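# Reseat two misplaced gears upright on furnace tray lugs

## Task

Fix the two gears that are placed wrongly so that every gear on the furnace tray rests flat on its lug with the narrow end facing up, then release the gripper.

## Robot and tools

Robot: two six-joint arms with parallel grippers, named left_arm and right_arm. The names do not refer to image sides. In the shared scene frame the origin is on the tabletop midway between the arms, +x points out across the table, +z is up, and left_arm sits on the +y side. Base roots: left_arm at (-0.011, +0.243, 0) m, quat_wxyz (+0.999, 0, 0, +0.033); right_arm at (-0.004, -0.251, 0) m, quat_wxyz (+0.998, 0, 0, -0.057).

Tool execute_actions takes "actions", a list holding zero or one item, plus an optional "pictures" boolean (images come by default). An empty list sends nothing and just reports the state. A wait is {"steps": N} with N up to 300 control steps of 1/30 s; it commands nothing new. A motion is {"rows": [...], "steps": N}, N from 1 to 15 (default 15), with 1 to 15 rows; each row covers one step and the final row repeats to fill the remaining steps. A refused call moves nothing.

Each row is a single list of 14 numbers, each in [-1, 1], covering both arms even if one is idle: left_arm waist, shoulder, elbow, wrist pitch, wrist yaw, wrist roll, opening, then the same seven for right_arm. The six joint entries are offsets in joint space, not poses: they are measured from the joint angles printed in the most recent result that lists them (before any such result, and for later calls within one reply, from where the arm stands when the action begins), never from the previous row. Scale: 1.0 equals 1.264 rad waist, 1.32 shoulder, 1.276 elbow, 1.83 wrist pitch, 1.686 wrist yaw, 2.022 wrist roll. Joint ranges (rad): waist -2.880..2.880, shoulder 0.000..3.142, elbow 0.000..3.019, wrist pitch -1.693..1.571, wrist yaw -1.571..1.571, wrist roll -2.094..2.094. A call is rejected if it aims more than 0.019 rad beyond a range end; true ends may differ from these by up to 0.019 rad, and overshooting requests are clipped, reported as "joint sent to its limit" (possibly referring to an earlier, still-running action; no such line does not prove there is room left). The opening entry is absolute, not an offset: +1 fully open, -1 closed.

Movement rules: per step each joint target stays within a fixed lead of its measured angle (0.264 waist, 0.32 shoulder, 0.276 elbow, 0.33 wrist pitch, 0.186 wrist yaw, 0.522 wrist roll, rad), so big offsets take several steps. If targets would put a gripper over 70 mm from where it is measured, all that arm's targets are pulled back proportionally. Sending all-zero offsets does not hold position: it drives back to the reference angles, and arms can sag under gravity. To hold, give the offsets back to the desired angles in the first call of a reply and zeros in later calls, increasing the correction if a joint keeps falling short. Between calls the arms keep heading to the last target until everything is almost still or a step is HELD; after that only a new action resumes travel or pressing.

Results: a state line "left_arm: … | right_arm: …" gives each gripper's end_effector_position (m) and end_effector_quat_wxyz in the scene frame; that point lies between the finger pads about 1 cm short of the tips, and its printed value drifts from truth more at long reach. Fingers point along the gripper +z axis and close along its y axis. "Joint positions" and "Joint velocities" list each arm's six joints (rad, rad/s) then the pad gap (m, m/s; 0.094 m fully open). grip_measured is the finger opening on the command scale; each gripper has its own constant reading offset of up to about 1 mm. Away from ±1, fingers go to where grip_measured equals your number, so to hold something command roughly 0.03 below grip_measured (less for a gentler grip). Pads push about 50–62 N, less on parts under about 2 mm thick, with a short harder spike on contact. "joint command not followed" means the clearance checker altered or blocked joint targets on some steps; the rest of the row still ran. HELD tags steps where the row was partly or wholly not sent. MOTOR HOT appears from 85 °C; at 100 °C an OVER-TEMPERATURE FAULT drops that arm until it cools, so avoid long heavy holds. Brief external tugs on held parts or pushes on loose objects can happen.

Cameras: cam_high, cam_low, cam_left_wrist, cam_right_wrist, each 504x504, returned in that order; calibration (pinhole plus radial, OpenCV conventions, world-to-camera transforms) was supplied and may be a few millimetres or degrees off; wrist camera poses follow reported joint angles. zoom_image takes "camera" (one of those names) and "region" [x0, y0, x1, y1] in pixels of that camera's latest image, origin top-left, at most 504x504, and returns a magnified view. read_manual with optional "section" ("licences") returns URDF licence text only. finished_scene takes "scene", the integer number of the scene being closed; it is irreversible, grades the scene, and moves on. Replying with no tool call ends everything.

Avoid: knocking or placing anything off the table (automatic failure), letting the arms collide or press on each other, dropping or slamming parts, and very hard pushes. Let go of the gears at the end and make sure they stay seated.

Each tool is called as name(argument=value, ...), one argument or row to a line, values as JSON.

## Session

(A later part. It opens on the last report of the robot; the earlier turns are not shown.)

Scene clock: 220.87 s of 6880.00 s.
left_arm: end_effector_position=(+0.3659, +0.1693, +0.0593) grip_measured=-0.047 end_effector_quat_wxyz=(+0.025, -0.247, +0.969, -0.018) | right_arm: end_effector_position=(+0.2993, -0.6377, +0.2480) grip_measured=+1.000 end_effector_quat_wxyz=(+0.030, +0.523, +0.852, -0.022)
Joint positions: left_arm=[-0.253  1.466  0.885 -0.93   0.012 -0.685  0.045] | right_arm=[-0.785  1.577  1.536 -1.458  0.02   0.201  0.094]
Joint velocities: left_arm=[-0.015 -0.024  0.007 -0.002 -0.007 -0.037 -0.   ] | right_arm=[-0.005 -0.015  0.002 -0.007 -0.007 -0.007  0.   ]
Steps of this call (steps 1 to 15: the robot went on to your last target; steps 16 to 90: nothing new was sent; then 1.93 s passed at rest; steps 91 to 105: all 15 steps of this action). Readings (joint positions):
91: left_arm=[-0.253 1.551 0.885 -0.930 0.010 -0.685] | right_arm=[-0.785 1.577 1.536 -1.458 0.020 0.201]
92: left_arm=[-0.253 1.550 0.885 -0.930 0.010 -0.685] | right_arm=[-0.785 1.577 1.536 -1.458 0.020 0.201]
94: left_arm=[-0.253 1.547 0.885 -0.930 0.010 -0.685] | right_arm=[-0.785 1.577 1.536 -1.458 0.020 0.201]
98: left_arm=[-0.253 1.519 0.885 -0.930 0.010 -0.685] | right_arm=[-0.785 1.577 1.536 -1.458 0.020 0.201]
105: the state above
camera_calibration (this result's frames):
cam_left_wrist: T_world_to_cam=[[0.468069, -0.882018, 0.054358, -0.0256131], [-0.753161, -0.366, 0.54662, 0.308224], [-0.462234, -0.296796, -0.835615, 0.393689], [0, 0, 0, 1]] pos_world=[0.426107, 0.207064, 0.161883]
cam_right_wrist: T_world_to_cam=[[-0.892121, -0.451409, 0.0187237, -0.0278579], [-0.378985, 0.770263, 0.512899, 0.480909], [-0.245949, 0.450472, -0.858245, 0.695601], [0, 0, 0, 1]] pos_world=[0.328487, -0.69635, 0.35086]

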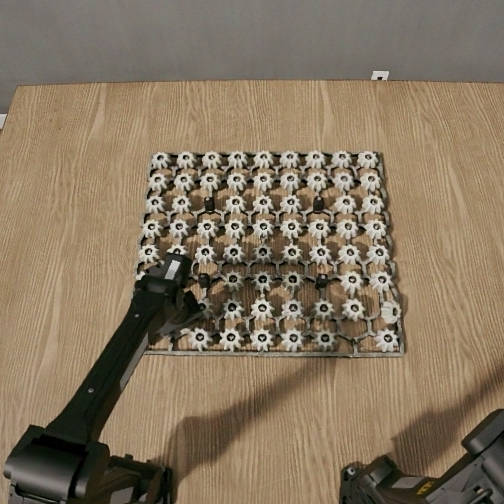

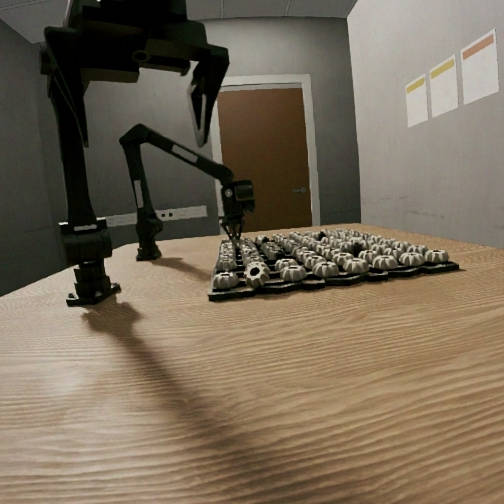

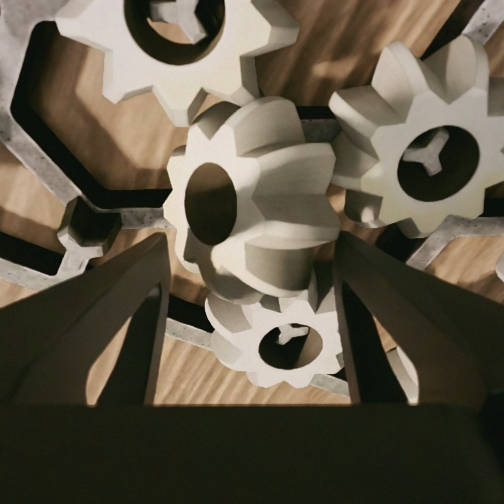

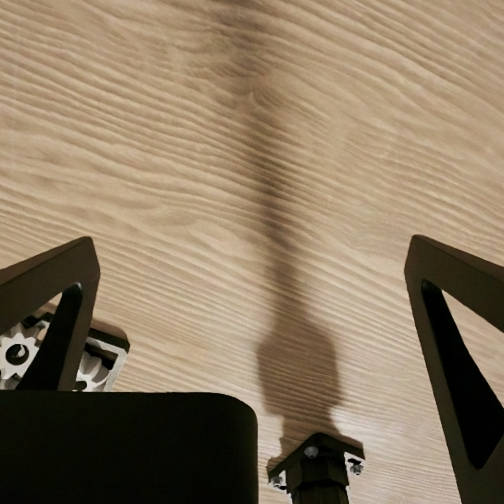

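execute_actions(
  actions=[
    {"rows":[[0,0,0.02,0,0,0,0.42,0,0,0,0,0,0,1]],"steps":8},
  ],
  pictures=false,
)

execute_actions(
  actions=[
    {"rows":[[0,0.015,-0.01,0.015,0,0,0.42,0,0,0,0,0,0,1],[0,0.025,-0.02,0.03,0,0,0.42,0,0,0,0,0,0,1],[0,0.035,-0.025,0.04,0,0,0.42,0,0,0,0,0,0,1]],"steps":15},
  ],
)

Scene clock: 227.53 s of 6880.00 s.
left_arm: end_effector_position=(+0.3659, +0.1693, +0.0593) grip_measured=+0.417 end_effector_quat_wxyz=(+0.025, -0.247, +0.969, -0.018) | right_arm: end_effector_position=(+0.2993, -0.6377, +0.2480) grip_measured=+1.000 end_effector_quat_wxyz=(+0.030, +0.523, +0.852, -0.022)
Joint positions: left_arm=[-0.253  1.466  0.885 -0.93   0.012 -0.685  0.067] | right_arm=[-0.785  1.577  1.536 -1.458  0.02   0.201  0.094]
Joint velocities: left_arm=[-0.005 -0.005 -0.012  0.002  0.022  0.066  0.001] | right_arm=[-0.005 -0.005 -0.002  0.007  0.037 -0.007  0.   ]
Steps of this call (steps 1 to 15: the robot went on to your last target; steps 16 to 90: nothing new was sent; then 3.40 s passed at rest; steps 91 to 98: all 8 steps of this action). Readings (joint positions):
91: left_arm=[-0.253 1.466 0.885 -0.930 0.012 -0.685] | right_arm=[-0.785 1.577 1.536 -1.458 0.020 0.201]
92: left_arm=[-0.253 1.466 0.885 -0.930 0.012 -0.685] | right_arm=[-0.785 1.577 1.536 -1.458 0.020 0.201]
94: left_arm=[-0.253 1.466 0.885 -0.930 0.012 -0.685] | right_arm=[-0.785 1.577 1.536 -1.458 0.020 0.201]
98: the state above

Scene clock: 228.03 s of 6880.00 s.
left_arm: end_effector_position=(+0.3685, +0.1683, +0.0466) grip_measured=+0.417 end_effector_quat_wxyz=(+0.033, -0.247, +0.968, -0.024) | right_arm: end_effector_position=(+0.2993, -0.6377, +0.2480) grip_measured=+1.000 end_effector_quat_wxyz=(+0.030, +0.523, +0.852, -0.022)
Joint positions: left_arm=[-0.253  1.484  0.863 -0.872  0.015 -0.685  0.067] | right_arm=[-0.785  1.577  1.536 -1.458  0.02   0.201  0.094]
Joint velocities: left_arm=[-0.024 -0.015 -0.002  0.002  0.022 -0.022 -0.001] | right_arm=[-0.005  0.005  0.012 -0.002 -0.037 -0.022  0.   ]
Steps of this call (steps 1 to 15: all 15 steps of this action). Readings (joint positions):
1: left_arm=[-0.253 1.466 0.884 -0.927 0.012 -0.685] | right_arm=[-0.785 1.577 1.536 -1.458 0.020 0.201]
2: left_arm=[-0.253 1.468 0.880 -0.916 0.012 -0.685] | right_arm=[-0.785 1.577 1.536 -1.458 0.020 0.201]
4: left_arm=[-0.253 1.477 0.867 -0.887 0.012 -0.685] | right_arm=[-0.785 1.577 1.536 -1.458 0.020 0.201]
8: left_arm=[-0.253 1.484 0.863 -0.874 0.015 -0.685] | right_arm=[-0.785 1.577 1.536 -1.458 0.020 0.201]
15: the state above
camera_calibration (this result's frames):
cam_left_wrist: T_world_to_cam=[[0.466768, -0.88171, 0.0686657, -0.0273349], [-0.762846, -0.362126, 0.535659, 0.320166], [-0.447431, -0.30241, -0.841638, 0.379698], [0, 0, 0, 1]] pos_world=[0.426885, 0.206663, 0.149945]
cam_right_wrist: T_world_to_cam=[[-0.892121, -0.451409, 0.0187237, -0.0278579], [-0.378985, 0.770263, 0.512899, 0.480909], [-0.245949, 0.450472, -0.858245, 0.695601], [0, 0, 0, 1]] pos_world=[0.328487, -0.69635, 0.35086]

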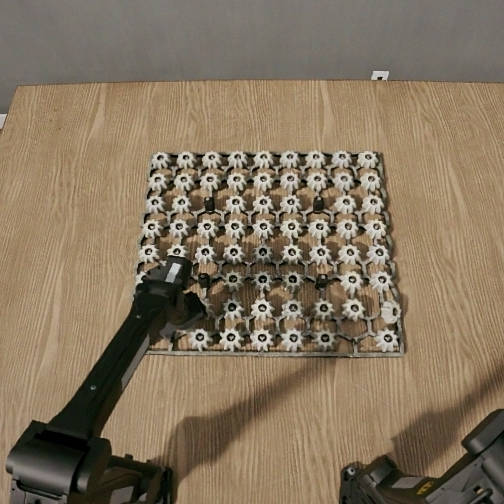

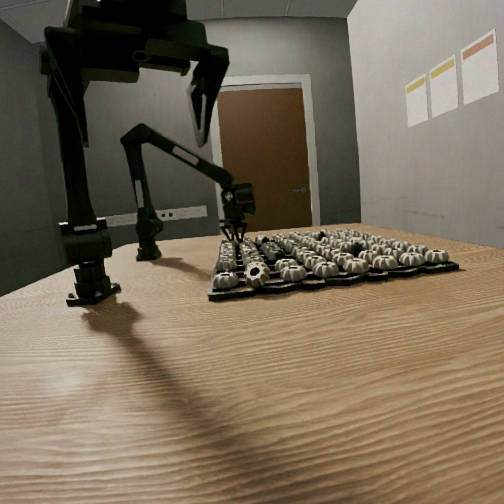

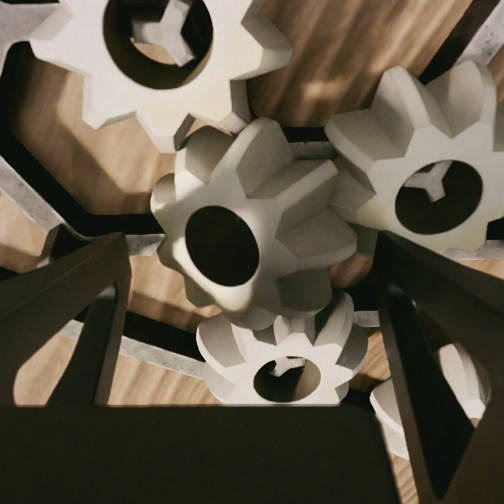

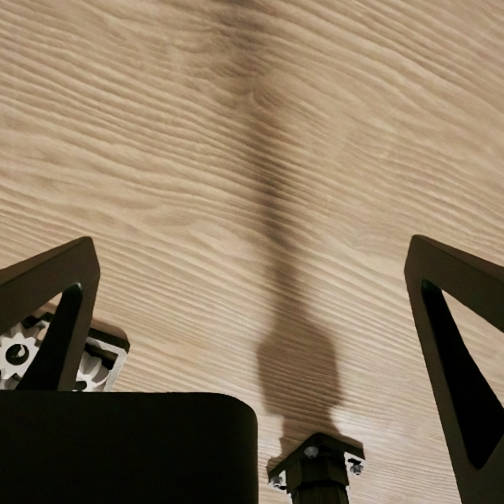

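execute_actions(
  actions=[
    {"rows":[[0.006,0.02,-0.005,-0.02,0,0,0.36,0,0,0,0,0,0,1],[0.006,0.035,0.0,-0.025,0,0,0.36,0,0,0,0,0,0,1],[0.006,0.048,0.01,-0.025,0,0,0.36,0,0,0,0,0,0,1]],"steps":15},
  ],
)

Scene clock: 235.83 s of 6880.00 s.
left_arm: end_effector_position=(+0.3638, +0.1682, +0.0457) grip_measured=+0.363 end_effector_quat_wxyz=(+0.016, -0.247, +0.969, -0.019) | right_arm: end_effector_position=(+0.2993, -0.6377, +0.2480) grip_measured=+1.000 end_effector_quat_wxyz=(+0.030, +0.523, +0.852, -0.022)
Joint positions: left_arm=[-0.252  1.494  0.873 -0.906  0.021 -0.685  0.064] | right_arm=[-0.785  1.577  1.536 -1.458  0.02   0.201  0.094]
Joint velocities: left_arm=[-0.034  0.005 -0.032 -0.012 -0.022 -0.007 -0.001] | right_arm=[-0.005 -0.005  0.012 -0.012 -0.037 -0.037  0.   ]
Steps of this call (steps 1 to 15: the robot went on to your last target; steps 16 to 90: nothing new was sent; then 4.30 s passed at rest; steps 91 to 105: all 15 steps of this action). Readings (joint positions):
91: left_arm=[-0.252 1.484 0.863 -0.875 0.017 -0.685] | right_arm=[-0.785 1.577 1.536 -1.458 0.020 0.201]
92: left_arm=[-0.252 1.484 0.863 -0.881 0.019 -0.685] | right_arm=[-0.785 1.577 1.536 -1.458 0.020 0.201]
94: left_arm=[-0.252 1.489 0.867 -0.896 0.021 -0.685] | right_arm=[-0.785 1.577 1.536 -1.458 0.020 0.201]
98: left_arm=[-0.252 1.494 0.873 -0.906 0.021 -0.685] | right_arm=[-0.785 1.577 1.536 -1.458 0.020 0.201]
105: the state above
camera_calibration (this result's frames):
cam_left_wrist: T_world_to_cam=[[0.468877, -0.881729, 0.0520386, -0.025108], [-0.743709, -0.362325, 0.561798, 0.308895], [-0.476499, -0.302115, -0.825636, 0.386651], [0, 0, 0, 1]] pos_world=[0.425739, 0.206595, 0.147003]
cam_right_wrist: T_world_to_cam=[[-0.892121, -0.451409, 0.0187237, -0.0278579], [-0.378985, 0.770263, 0.512899, 0.480909], [-0.245949, 0.450472, -0.858245, 0.695601], [0, 0, 0, 1]] pos_world=[0.328487, -0.69635, 0.35086]

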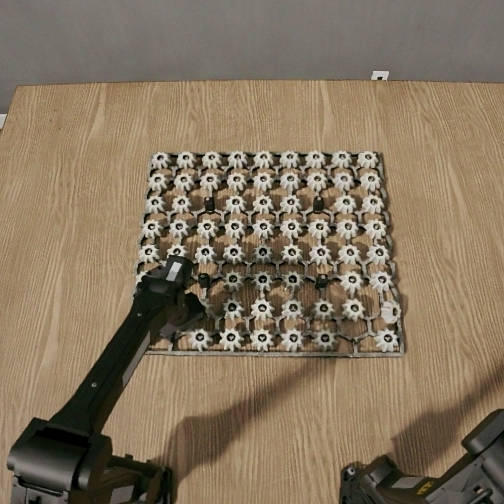

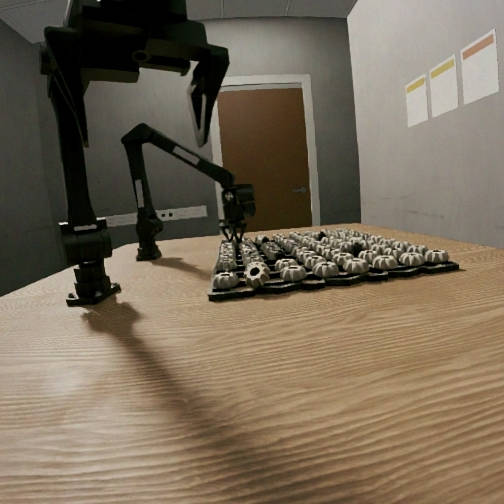

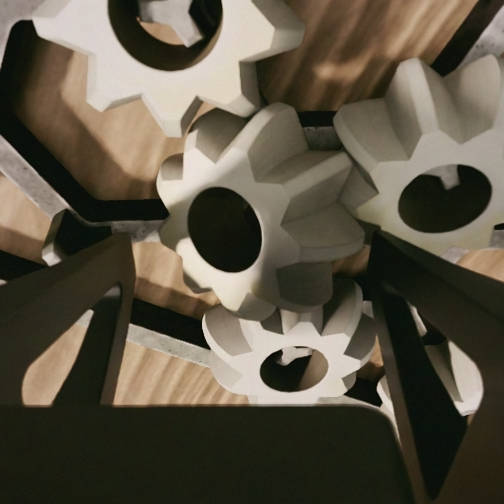

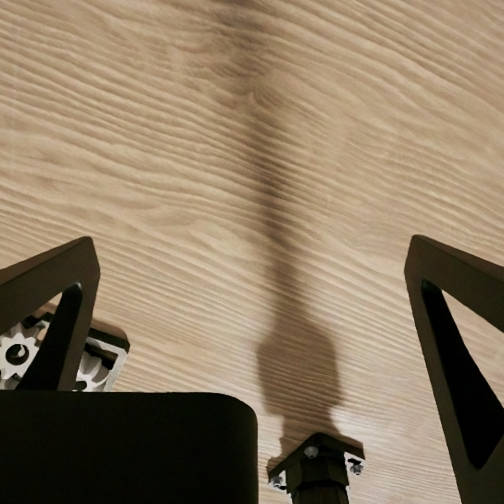

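execute_actions(
  actions=[
    {"rows":[[0.004,-0.01,-0.005,-0.02,0,0,0.3,0,0,0,0,0,0,1],[0.004,-0.01,-0.005,-0.02,0,0,0.3,0,0,0,0,0,0,1],[0.004,-0.01,-0.005,-0.02,0,0,0.3,0,0,0,0,0,0,1],[0.004,0.0,0.0,-0.02,0,0,0.3,0,0,0,0,0,0,1],[0.004,0.01,0.01,-0.02,0,0,0.3,0,0,0,0,0,0,1],[0.004,0.02,0.02,-0.02,0,0,0.3,0,0,0,0,0,0,1],[0.004,0.03,0.03,-0.015,0,0,0.3,0,0,0,0,0,0,1],[0.004,0.04,0.035,-0.013,0,0,0.3,0,0,0,0,0,0,1]],"steps":15},
  ],
)

Scene clock: 241.87 s of 6880.00 s.
left_arm: end_effector_position=(+0.3518, +0.1687, +0.0284) grip_measured=+0.303 end_effector_quat_wxyz=(-0.021, -0.247, +0.969, -0.007) | right_arm: end_effector_position=(+0.2993, -0.6377, +0.2480) grip_measured=+1.000 end_effector_quat_wxyz=(+0.030, +0.523, +0.852, -0.022)
Joint positions: left_arm=[-0.253  1.541  0.872 -0.933  0.031 -0.685  0.061] | right_arm=[-0.785  1.577  1.536 -1.458  0.02   0.201  0.094]
Joint velocities: left_arm=[-0.005 -0.024 -0.002 -0.012  0.066  0.051 -0.001] | right_arm=[-0.005 -0.005 -0.002  0.002 -0.022  0.022  0.   ]
Steps of this call (steps 1 to 15: the robot went on to your last target; steps 16 to 90: nothing new was sent; then 2.53 s passed at rest; steps 91 to 105: all 15 steps of this action). Readings (joint positions):
91: left_arm=[-0.252 1.491 0.873 -0.909 0.022 -0.685] | right_arm=[-0.785 1.577 1.536 -1.458 0.020 0.201]
92: left_arm=[-0.252 1.490 0.872 -0.916 0.022 -0.685] | right_arm=[-0.785 1.577 1.536 -1.458 0.020 0.201]
94: left_arm=[-0.252 1.490 0.867 -0.928 0.022 -0.685] | right_arm=[-0.785 1.577 1.536 -1.458 0.020 0.201]
98: left_arm=[-0.252 1.504 0.868 -0.933 0.023 -0.685] | right_arm=[-0.785 1.577 1.536 -1.458 0.020 0.201]
105: the state above
camera_calibration (this result's frames):
cam_left_wrist: T_world_to_cam=[[0.470936, -0.882088, 0.0117927, -0.017728], [-0.698675, -0.364786, 0.615455, 0.292949], [-0.538583, -0.298079, -0.788084, 0.386845], [0, 0, 0, 1]] pos_world=[0.421373, 0.206537, 0.124779]
cam_right_wrist: T_world_to_cam=[[-0.892121, -0.451409, 0.0187237, -0.0278579], [-0.378985, 0.770263, 0.512899, 0.480909], [-0.245949, 0.450472, -0.858245, 0.695601], [0, 0, 0, 1]] pos_world=[0.328487, -0.69635, 0.35086]

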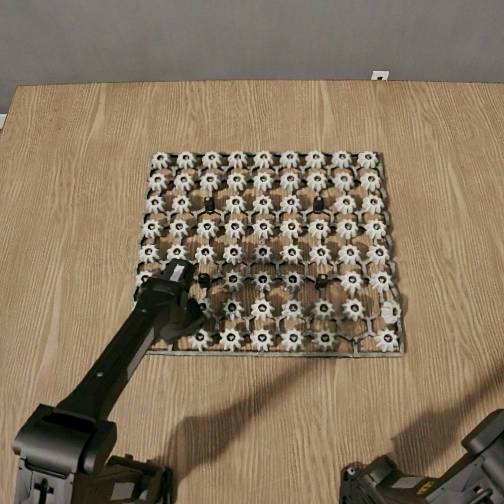

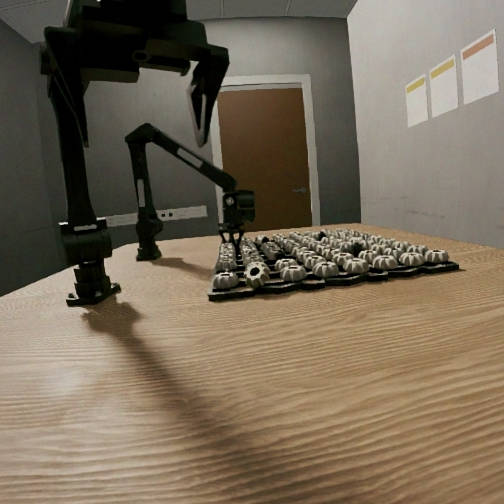

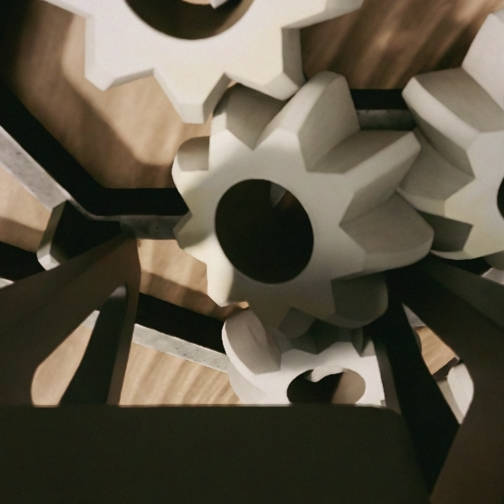

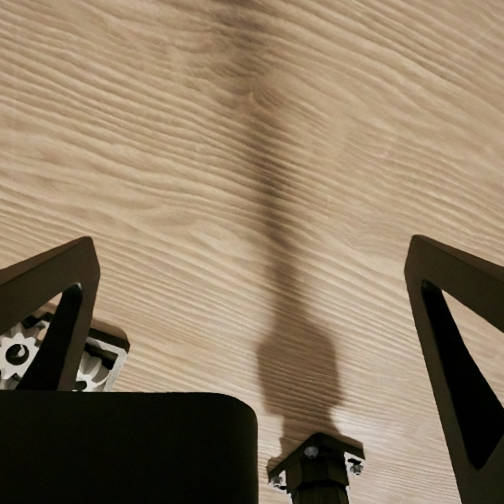

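execute_actions(
  actions=[
    {"rows":[[0.008,0,0.03,0.004,0,0,0.26,0,0,0,0,0,0,1],[0.012,0,0.035,0.006,0,0,0.22,0,0,0,0,0,0,1],[0.016,0,0.04,0.008,0,0,0.18,0,0,0,0,0,0,1],[0.02,0,0.045,0.01,0,0,0.14,0,0,0,0,0,0,1],[0.024,0,0.045,0.012,0,0,0.1,0,0,0,0,0,0,1]],"steps":15},
  ],
)

Scene clock: 249.47 s of 6880.00 s.
left_arm: end_effector_position=(+0.3536, +0.1655, +0.0293) grip_measured=+0.104 end_effector_quat_wxyz=(-0.021, -0.247, +0.969, -0.016) | right_arm: end_effector_position=(+0.2993, -0.6377, +0.2480) grip_measured=+1.000 end_effector_quat_wxyz=(+0.030, +0.523, +0.852, -0.022)
Joint positions: left_arm=[-0.253  1.541  0.875 -0.93   0.047 -0.685  0.052] | right_arm=[-0.785  1.577  1.536 -1.458  0.02   0.201  0.094]
Joint velocities: left_arm=[-0.005 -0.015  0.007  0.022  0.051 -0.007  0.001] | right_arm=[-0.005  0.005 -0.007  0.002 -0.022 -0.051  0.   ]
Steps of this call (steps 1 to 15: the robot went on to your last target; steps 16 to 90: nothing new was sent; then 4.10 s passed at rest; steps 91 to 105: all 15 steps of this action). Readings (joint positions):
91: left_arm=[-0.253 1.541 0.872 -0.933 0.033 -0.685] | right_arm=[-0.785 1.577 1.536 -1.458 0.020 0.201]
92: left_arm=[-0.253 1.541 0.872 -0.933 0.036 -0.685] | right_arm=[-0.785 1.577 1.536 -1.458 0.020 0.201]
94: left_arm=[-0.253 1.541 0.873 -0.932 0.042 -0.685] | right_arm=[-0.785 1.577 1.536 -1.458 0.020 0.201]
98: left_arm=[-0.253 1.541 0.875 -0.930 0.047 -0.685] | right_arm=[-0.785 1.577 1.536 -1.458 0.020 0.201]
105: the state above
camera_calibration (this result's frames):
cam_left_wrist: T_world_to_cam=[[0.470944, -0.881698, 0.0286526, -0.0219498], [-0.700714, -0.354148, 0.619337, 0.291255], [-0.535921, -0.31175, -0.784602, 0.388828], [0, 0, 0, 1]] pos_world=[0.422804, 0.205012, 0.12532]
cam_right_wrist: T_world_to_cam=[[-0.892121, -0.451409, 0.0187237, -0.0278579], [-0.378985, 0.770263, 0.512899, 0.480909], [-0.245949, 0.450472, -0.858245, 0.695601], [0, 0, 0, 1]] pos_world=[0.328487, -0.69635, 0.35086]

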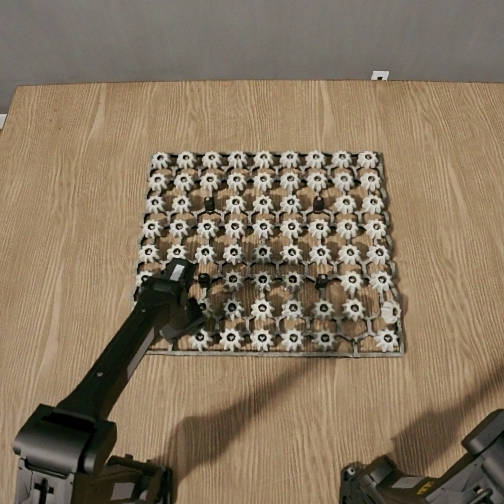

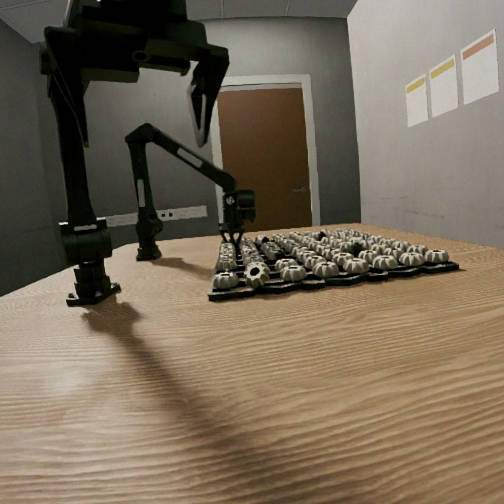

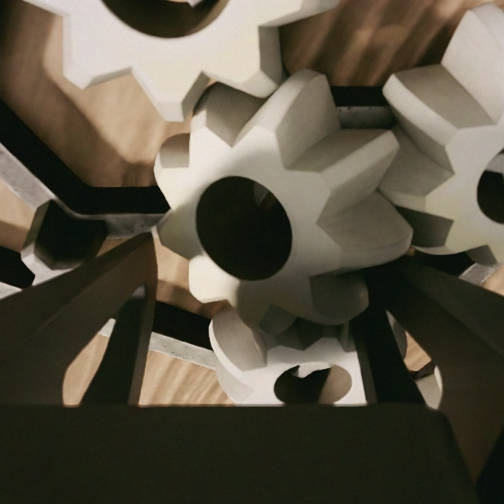

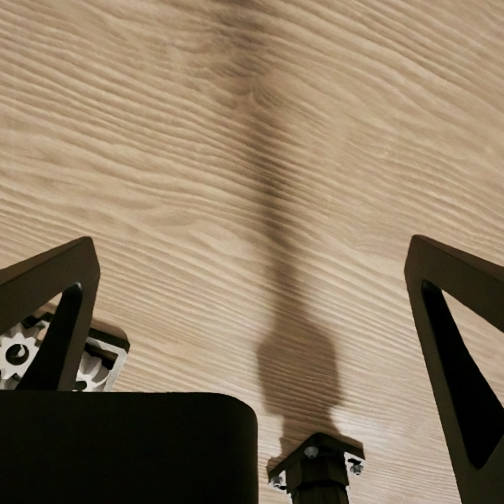

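execute_actions(
  actions=[
    {"rows":[[0.03,0,0.04,0.005,0,0,0.1,0,0,0,0,0,0,1],[0.04,0,0.04,0.005,0,0,0.1,0,0,0,0,0,0,1],[0.05,0,0.04,0.005,0,0,0.1,0,0,0,0,0,0,1]],"steps":15},
  ],
)

Scene clock: 253.30 s of 6880.00 s.
left_arm: end_effector_position=(+0.3538, +0.1655, +0.0297) grip_measured=+0.103 end_effector_quat_wxyz=(-0.028, -0.251, +0.967, -0.032) | right_arm: end_effector_position=(+0.2993, -0.6377, +0.2480) grip_measured=+1.000 end_effector_quat_wxyz=(+0.030, +0.523, +0.852, -0.022)
Joint positions: left_arm=[-0.236  1.541  0.875 -0.93   0.082 -0.675  0.052] | right_arm=[-0.785  1.577  1.536 -1.458  0.02   0.201  0.094]
Joint velocities: left_arm=[-0.005 -0.005 -0.012 -0.017 -0.051  0.037 -0.001] | right_arm=[-0.005 -0.015 -0.002  0.012 -0.007 -0.022  0.   ]
Steps of this call (steps 1 to 15: the robot went on to your last target; steps 16 to 90: nothing new was sent; then 0.33 s passed at rest; steps 91 to 105: all 15 steps of this action). Readings (joint positions):
91: left_arm=[-0.252 1.541 0.875 -0.930 0.051 -0.685] | right_arm=[-0.785 1.577 1.536 -1.458 0.020 0.201]
92: left_arm=[-0.248 1.541 0.875 -0.930 0.058 -0.685] | right_arm=[-0.785 1.577 1.536 -1.458 0.020 0.201]
94: left_arm=[-0.239 1.541 0.875 -0.930 0.077 -0.681] | right_arm=[-0.785 1.577 1.536 -1.458 0.020 0.201]
98: left_arm=[-0.236 1.541 0.875 -0.930 0.082 -0.677] | right_arm=[-0.785 1.577 1.536 -1.458 0.020 0.201]
105: the state above
camera_calibration (this result's frames):
cam_left_wrist: T_world_to_cam=[[0.478018, -0.876522, 0.0566393, -0.0262048], [-0.694486, -0.337689, 0.635338, 0.285778], [-0.537761, -0.343038, -0.770154, 0.394666], [0, 0, 0, 1]] pos_world=[0.423231, 0.20892, 0.123872]
cam_right_wrist: T_world_to_cam=[[-0.892121, -0.451409, 0.0187237, -0.0278579], [-0.378985, 0.770263, 0.512899, 0.480909], [-0.245949, 0.450472, -0.858245, 0.695601], [0, 0, 0, 1]] pos_world=[0.328487, -0.69635, 0.35086]

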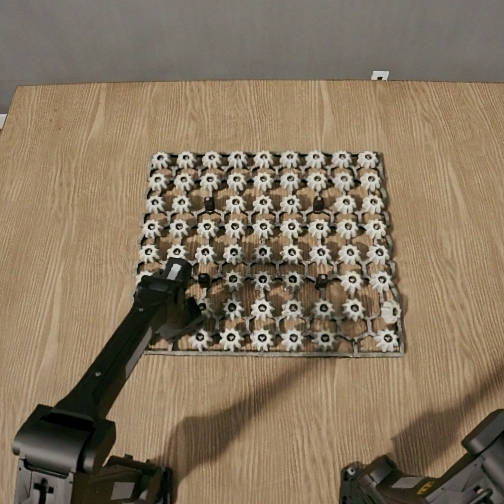

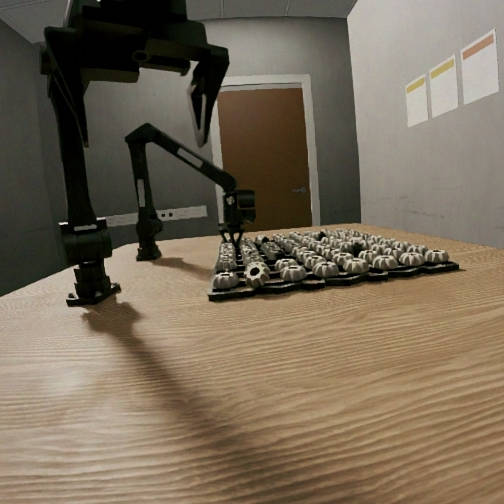

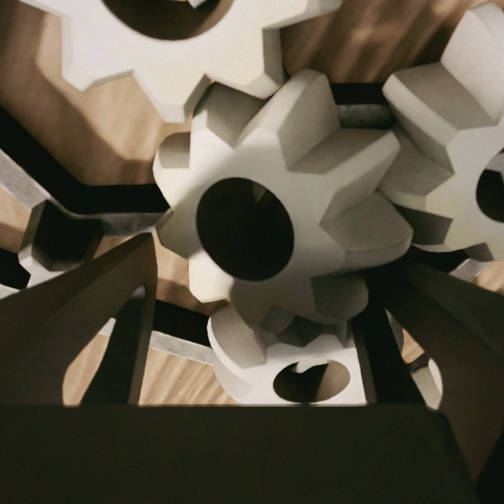

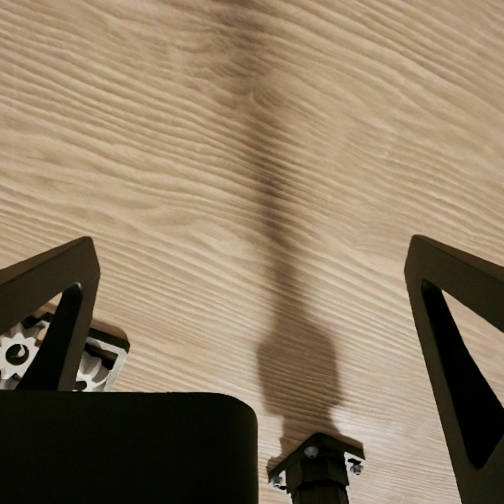

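execute_actions(
  actions=[
    {"rows":[[0,0,0.02,0,-0.04,0,0.3,0,0,0,0,0,0,1],[0,-0.02,0.02,0,-0.04,0,0.3,0,0,0,0,0,0,1],[0,-0.05,0.02,0,-0.04,0,0.3,0,0,0,0,0,0,1],[0,-0.06,0.02,0,-0.04,0,0.3,0,0,0,0,0,0,1],[0,-0.06,0.02,0,-0.04,0.2,0.3,0,0,0,0,0,0,1],[0,-0.06,0.02,0,-0.04,0.5,0.3,0,0,0,0,0,0,1],[0.008,-0.06,0.02,0,-0.04,0.77,0.3,0,0,0,0,0,0,1]],"steps":15},
  ],
  pictures=false,
)

execute_actions(
  actions=[
    {"steps":70},
  ],
)

Scene clock: 265.00 s of 6880.00 s.
left_arm: end_effector_position=(+0.3614, +0.1773, +0.0551) grip_measured=+0.297 end_effector_quat_wxyz=(+0.023, +0.254, +0.967, -0.007) | right_arm: end_effector_position=(+0.2993, -0.6377, +0.2480) grip_measured=+1.000 end_effector_quat_wxyz=(+0.030, +0.523, +0.852, -0.022)
Joint positions: left_arm=[-0.231  1.468  0.875 -0.934  0.018  0.348  0.061] | right_arm=[-0.785  1.577  1.536 -1.458  0.02   0.201  0.094]
Joint velocities: left_arm=[ 0.005 -0.005 -0.007  0.002  0.066  2.733 -0.   ] | right_arm=[-0.015 -0.024 -0.007 -0.022  0.007  0.037  0.   ]
Steps of this call (steps 1 to 15: the robot went on to your last target; steps 16 to 90: nothing new was sent; then 8.20 s passed at rest; steps 91 to 105: all 15 steps of this action). Readings (joint positions):
91: left_arm=[-0.239 1.541 0.875 -0.931 0.069 -0.674] | right_arm=[-0.785 1.577 1.536 -1.458 0.020 0.201]
92: left_arm=[-0.243 1.540 0.875 -0.933 0.052 -0.673] | right_arm=[-0.785 1.577 1.536 -1.458 0.020 0.201]
94: left_arm=[-0.247 1.529 0.875 -0.934 0.034 -0.673] | right_arm=[-0.785 1.577 1.536 -1.458 0.020 0.201]
98: left_arm=[-0.241 1.483 0.875 -0.934 0.020 -0.330] | right_arm=[-0.785 1.577 1.536 -1.458 0.020 0.201]
105: the state above

Scene clock: 267.33 s of 6880.00 s.
left_arm: end_effector_position=(+0.3614, +0.1773, +0.0551) grip_measured=+0.297 end_effector_quat_wxyz=(+0.024, +0.494, +0.869, -0.001) | right_arm: end_effector_position=(+0.2993, -0.6377, +0.2480) grip_measured=+1.000 end_effector_quat_wxyz=(+0.030, +0.523, +0.852, -0.022)
Joint positions: left_arm=[-0.231  1.468  0.875 -0.934  0.018  0.868  0.061] | right_arm=[-0.785  1.577  1.536 -1.458  0.02   0.201  0.094]
Joint velocities: left_arm=[-0.015 -0.005 -0.012  0.002  0.051 -0.081  0.001] | right_arm=[-0.005  0.005  0.007 -0.002 -0.007  0.007  0.   ]
Steps of this call (steps 1 to 45: the robot went on to your last target; steps 46 to 70: nothing new was sent). Readings (joint positions):
1: left_arm=[-0.231 1.468 0.875 -0.934 0.018 0.445] | right_arm=[-0.785 1.577 1.536 -1.458 0.020 0.201]
2: left_arm=[-0.231 1.468 0.875 -0.934 0.018 0.530] | right_arm=[-0.785 1.577 1.536 -1.458 0.020 0.201]
4: left_arm=[-0.231 1.468 0.875 -0.934 0.018 0.652] | right_arm=[-0.785 1.577 1.536 -1.458 0.020 0.201]
8: left_arm=[-0.231 1.468 0.875 -0.934 0.018 0.781] | right_arm=[-0.785 1.577 1.536 -1.458 0.020 0.201]
70: the state above
All arms were judged still, so your last target was given up. Only a new action makes them travel on or press farther. Fingers that are still opening or closing keep moving.
camera_calibration (this result's frames):
cam_left_wrist: T_world_to_cam=[[-0.863912, -0.503433, -0.01451, 0.401759], [-0.428798, 0.720113, 0.545499, 0.000300279], [-0.264174, 0.477485, -0.837986, 0.181669], [0, 0, 0, 1]] pos_world=[0.395205, 0.115298, 0.157902]
cam_right_wrist: T_world_to_cam=[[-0.892121, -0.451409, 0.0187237, -0.0278579], [-0.378985, 0.770263, 0.512899, 0.480909], [-0.245949, 0.450472, -0.858245, 0.695601], [0, 0, 0, 1]] pos_world=[0.328487, -0.69635, 0.35086]

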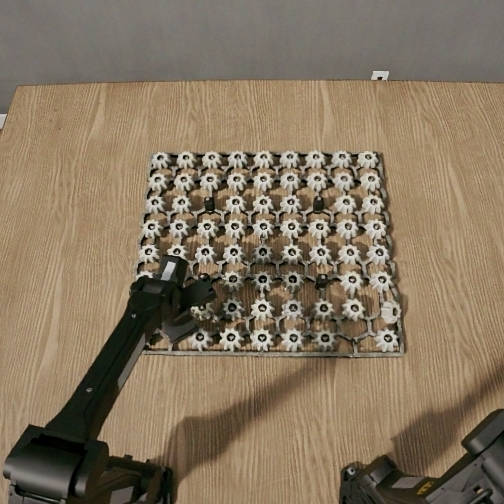

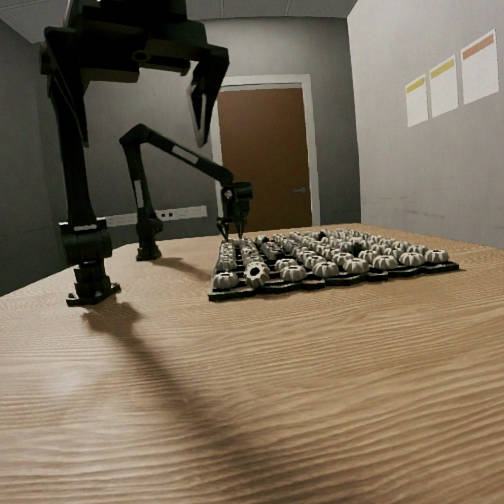

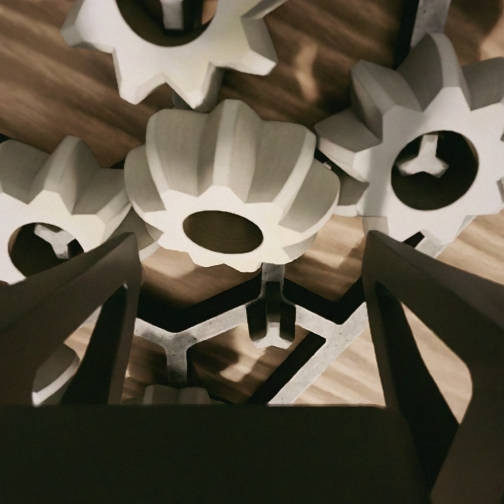

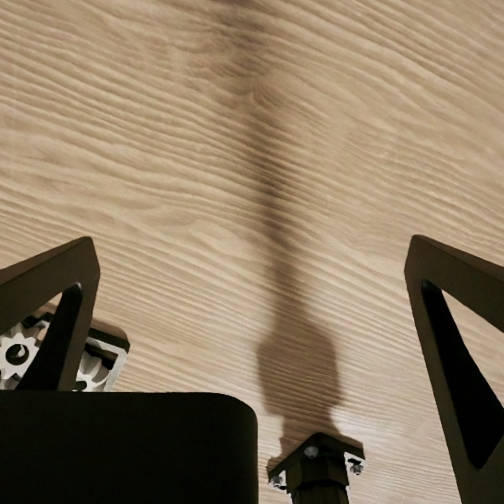

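execute_actions(
  actions=[
    {"rows":[[-0.012,0.01,0.0,0.01,0,0,0.26,0,0,0,0,0,0,1],[-0.012,0.02,0.0,0.02,0,0,0.26,0,0,0,0,0,0,1],[-0.012,0.03,-0.01,0.025,0,0,0.26,0,0,0,0,0,0,1],[-0.012,0.04,-0.012,0.028,0,0,0.26,0,0,0,0,0,0,1]],"steps":15},
  ],
)

Scene clock: 274.33 s of 6880.00 s.
left_arm: end_effector_position=(+0.3665, +0.1747, +0.0499) grip_measured=+0.263 end_effector_quat_wxyz=(+0.031, +0.496, +0.868, +0.003) | right_arm: end_effector_position=(+0.2993, -0.6377, +0.2480) grip_measured=+1.000 end_effector_quat_wxyz=(+0.030, +0.523, +0.852, -0.022)
Joint positions: left_arm=[-0.237  1.481  0.872 -0.902  0.016  0.869  0.059] | right_arm=[-0.785  1.577  1.536 -1.458  0.02   0.201  0.094]
Joint velocities: left_arm=[-0.005  0.005 -0.012 -0.017 -0.022 -0.051  0.   ] | right_arm=[-0.005  0.005 -0.022  0.007 -0.095  0.081  0.   ]
Steps of this call (steps 1 to 90: nothing new was sent; then 3.50 s passed at rest; steps 91 to 105: all 15 steps of this action). Readings (joint positions):
91: left_arm=[-0.232 1.468 0.875 -0.933 0.018 0.868] | right_arm=[-0.785 1.577 1.536 -1.458 0.020 0.201]
92: left_arm=[-0.233 1.469 0.874 -0.928 0.018 0.868] | right_arm=[-0.785 1.577 1.536 -1.458 0.020 0.201]
94: left_arm=[-0.237 1.478 0.872 -0.909 0.018 0.868] | right_arm=[-0.785 1.577 1.536 -1.458 0.020 0.201]
98: left_arm=[-0.237 1.481 0.872 -0.902 0.016 0.869] | right_arm=[-0.785 1.577 1.536 -1.458 0.020 0.201]
105: the state above
camera_calibration (this result's frames):
cam_left_wrist: T_world_to_cam=[[-0.86655, -0.498273, -0.0285603, 0.405581], [-0.433304, 0.722697, 0.538476, 0.00874408], [-0.247668, 0.478992, -0.842156, 0.173866], [0, 0, 0, 1]] pos_world=[0.398306, 0.11249, 0.153298]
cam_right_wrist: T_world_to_cam=[[-0.892121, -0.451409, 0.0187237, -0.0278579], [-0.378985, 0.770263, 0.512899, 0.480909], [-0.245949, 0.450472, -0.858245, 0.695601], [0, 0, 0, 1]] pos_world=[0.328487, -0.69635, 0.35086]

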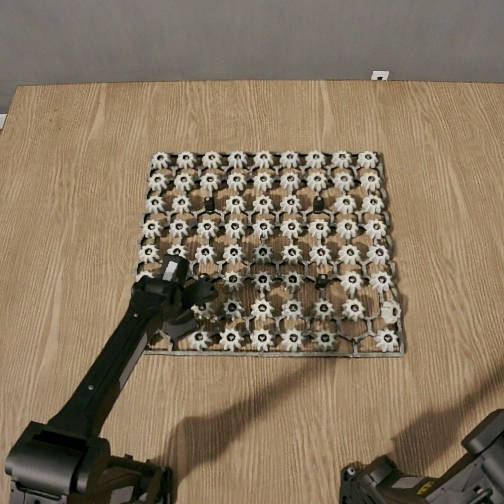

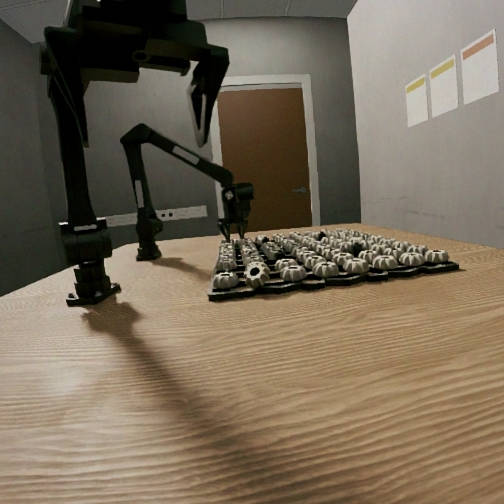

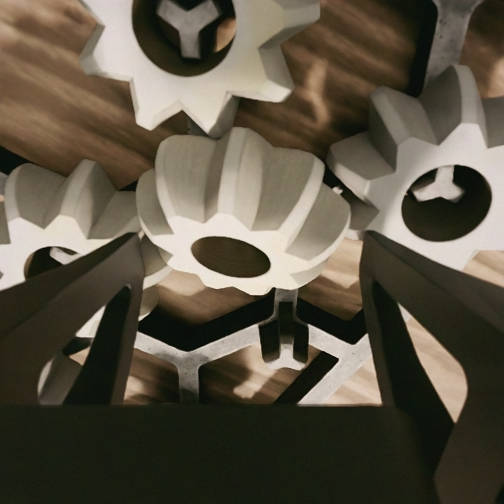

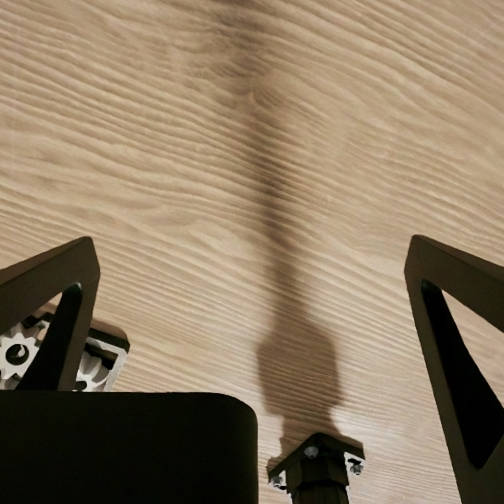

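execute_actions(
  actions=[
    {"rows":[[0,-0.006,0.02,0,0,0,0.2,0,0,0,0,0,0,1],[0,-0.006,0.02,0,0,0,0.14,0,0,0,0,0,0,1],[0,-0.006,0.02,0,0,0,0.1,0,0,0,0,0,0,1],[0,0,0.02,0,0,0,0.1,0,0,0,0,0,0,1],[0,0.01,0.02,0.004,0,0,0.1,0,0,0,0,0,0,1],[0,0.02,0.02,0.008,0,0,0.1,0,0,0,0,0,0,1],[0,0.03,0.02,0.012,0,0,0.1,0,0,0,0,0,0,1]],"steps":15},
  ],
)

Scene clock: 282.63 s of 6880.00 s.
left_arm: end_effector_position=(+0.3686, +0.1747, +0.0486) grip_measured=+0.103 end_effector_quat_wxyz=(+0.032, +0.496, +0.867, +0.004) | right_arm: end_effector_position=(+0.2993, -0.6377, +0.2480) grip_measured=+1.000 end_effector_quat_wxyz=(+0.030, +0.523, +0.852, -0.022)
Joint positions: left_arm=[-0.237  1.487  0.874 -0.896  0.013  0.869  0.052] | right_arm=[-0.785  1.577  1.536 -1.458  0.02   0.201  0.094]
Joint velocities: left_arm=[-0.015 -0.005 -0.012 -0.022 -0.022 -0.022  0.001] | right_arm=[ 0.005 -0.005 -0.002  0.002  0.081 -0.007  0.   ]
Steps of this call (steps 1 to 15: the robot went on to your last target; steps 16 to 90: nothing new was sent; then 4.80 s passed at rest; steps 91 to 105: all 15 steps of this action). Readings (joint positions):
91: left_arm=[-0.237 1.479 0.873 -0.902 0.016 0.869] | right_arm=[-0.785 1.577 1.536 -1.458 0.020 0.201]
92: left_arm=[-0.237 1.479 0.873 -0.902 0.016 0.869] | right_arm=[-0.785 1.577 1.536 -1.458 0.020 0.201]
94: left_arm=[-0.237 1.479 0.873 -0.902 0.015 0.869] | right_arm=[-0.785 1.577 1.536 -1.458 0.020 0.201]
98: left_arm=[-0.237 1.486 0.873 -0.896 0.013 0.869] | right_arm=[-0.785 1.577 1.536 -1.458 0.020 0.201]
105: the state above
camera_calibration (this result's frames):
cam_left_wrist: T_world_to_cam=[[-0.866388, -0.49834, -0.0320725, 0.407465], [-0.435031, 0.721668, 0.538465, 0.0111475], [-0.245193, 0.480472, -0.842038, 0.172031], [0, 0, 0, 1]] pos_world=[0.400053, 0.112355, 0.151922]
cam_right_wrist: T_world_to_cam=[[-0.892121, -0.451409, 0.0187237, -0.0278579], [-0.378985, 0.770263, 0.512899, 0.480909], [-0.245949, 0.450472, -0.858245, 0.695601], [0, 0, 0, 1]] pos_world=[0.328487, -0.69635, 0.35086]

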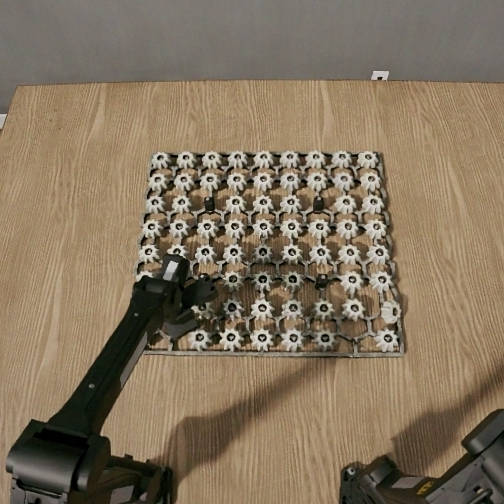

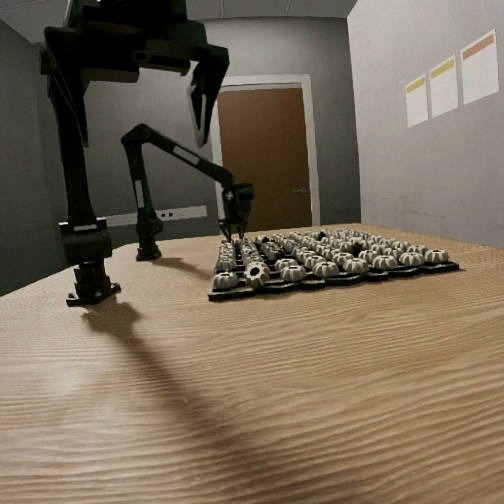

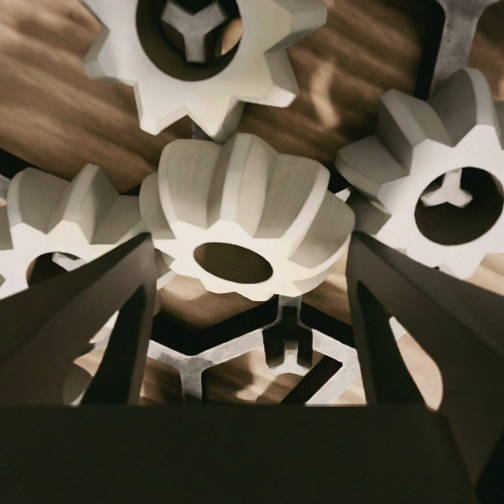

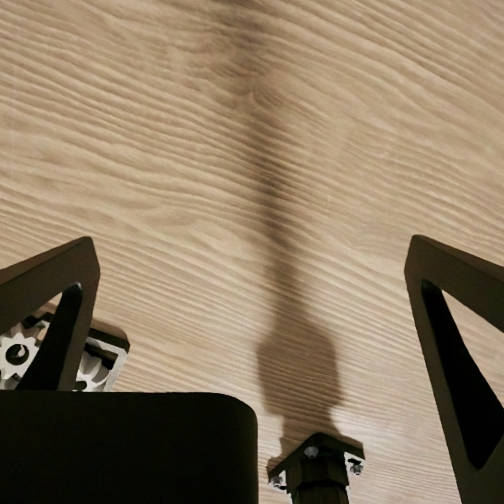

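execute_actions(
  actions=[
    {"rows":[[0.01,-0.01,0.02,-0.008,0,0,0.06,0,0,0,0,0,0,1],[0.022,-0.01,0.02,-0.012,0,0,0.06,0,0,0,0,0,0,1],[0.022,-0.01,0.02,-0.012,0,0,0.06,0,0,0,0,0,0,1],[0.022,0,0.02,-0.012,0,0,0.06,0,0,0,0,0,0,1],[0.022,0.01,0.02,-0.012,0,0,0.06,0,0,0,0,0,0,1],[0.022,0.02,0.02,-0.01,0,0,0.06,0,0,0,0,0,0,1],[0.022,0.03,0.02,-0.008,0,0,0.06,0,0,0,0,0,0,1]],"steps":15},
  ],
)

Scene clock: 288.93 s of 6880.00 s.
left_arm: end_effector_position=(+0.3655, +0.1829, +0.0482) grip_measured=+0.062 end_effector_quat_wxyz=(+0.024, +0.487, +0.873, -0.001) | right_arm: end_effector_position=(+0.2993, -0.6377, +0.2480) grip_measured=+1.000 end_effector_quat_wxyz=(+0.030, +0.523, +0.852, -0.022)
Joint positions: left_arm=[-0.215  1.487  0.874 -0.914  0.019  0.869  0.05 ] | right_arm=[-0.785  1.577  1.536 -1.458  0.02   0.201  0.094]
Joint velocities: left_arm=[ 0.005 -0.005 -0.002  0.017 -0.022 -0.037 -0.001] | right_arm=[-0.015 -0.005  0.002 -0.007  0.007 -0.022  0.   ]
Steps of this call (steps 1 to 15: the robot went on to your last target; steps 16 to 90: nothing new was sent; then 2.80 s passed at rest; steps 91 to 105: all 15 steps of this action). Readings (joint positions):
91: left_arm=[-0.236 1.485 0.874 -0.898 0.012 0.869] | right_arm=[-0.785 1.577 1.536 -1.458 0.020 0.201]
92: left_arm=[-0.234 1.481 0.874 -0.902 0.013 0.869] | right_arm=[-0.785 1.577 1.536 -1.458 0.020 0.201]
94: left_arm=[-0.225 1.480 0.874 -0.908 0.013 0.869] | right_arm=[-0.785 1.577 1.536 -1.458 0.020 0.201]
98: left_arm=[-0.215 1.487 0.874 -0.912 0.017 0.869] | right_arm=[-0.785 1.577 1.536 -1.458 0.020 0.201]
105: the state above
camera_calibration (this result's frames):
cam_left_wrist: T_world_to_cam=[[-0.855745, -0.517201, -0.0142829, 0.407569], [-0.440243, 0.713355, 0.545262, 0.0072337], [-0.271821, 0.472893, -0.838144, 0.177982], [0, 0, 0, 1]] pos_world=[0.400338, 0.121468, 0.151051]
cam_right_wrist: T_world_to_cam=[[-0.892121, -0.451409, 0.0187237, -0.0278579], [-0.378985, 0.770263, 0.512899, 0.480909], [-0.245949, 0.450472, -0.858245, 0.695601], [0, 0, 0, 1]] pos_world=[0.328487, -0.69635, 0.35086]

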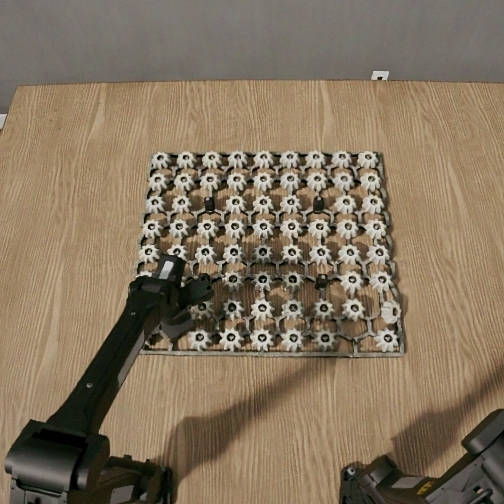

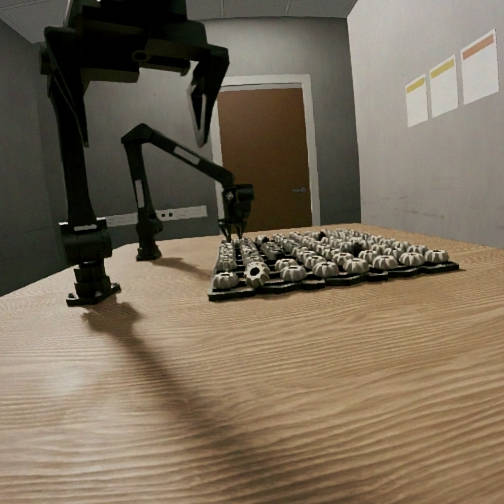

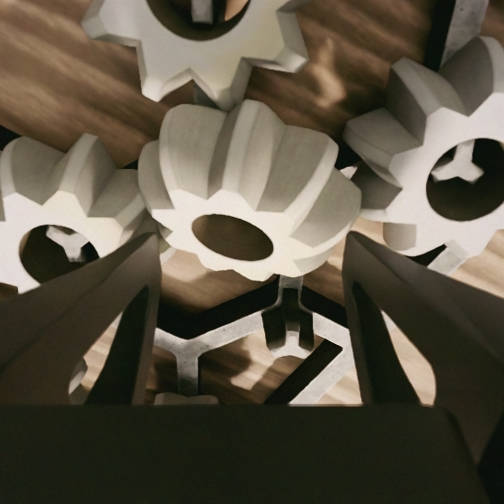

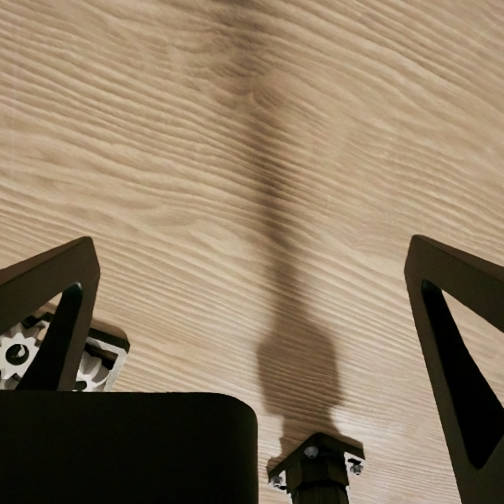

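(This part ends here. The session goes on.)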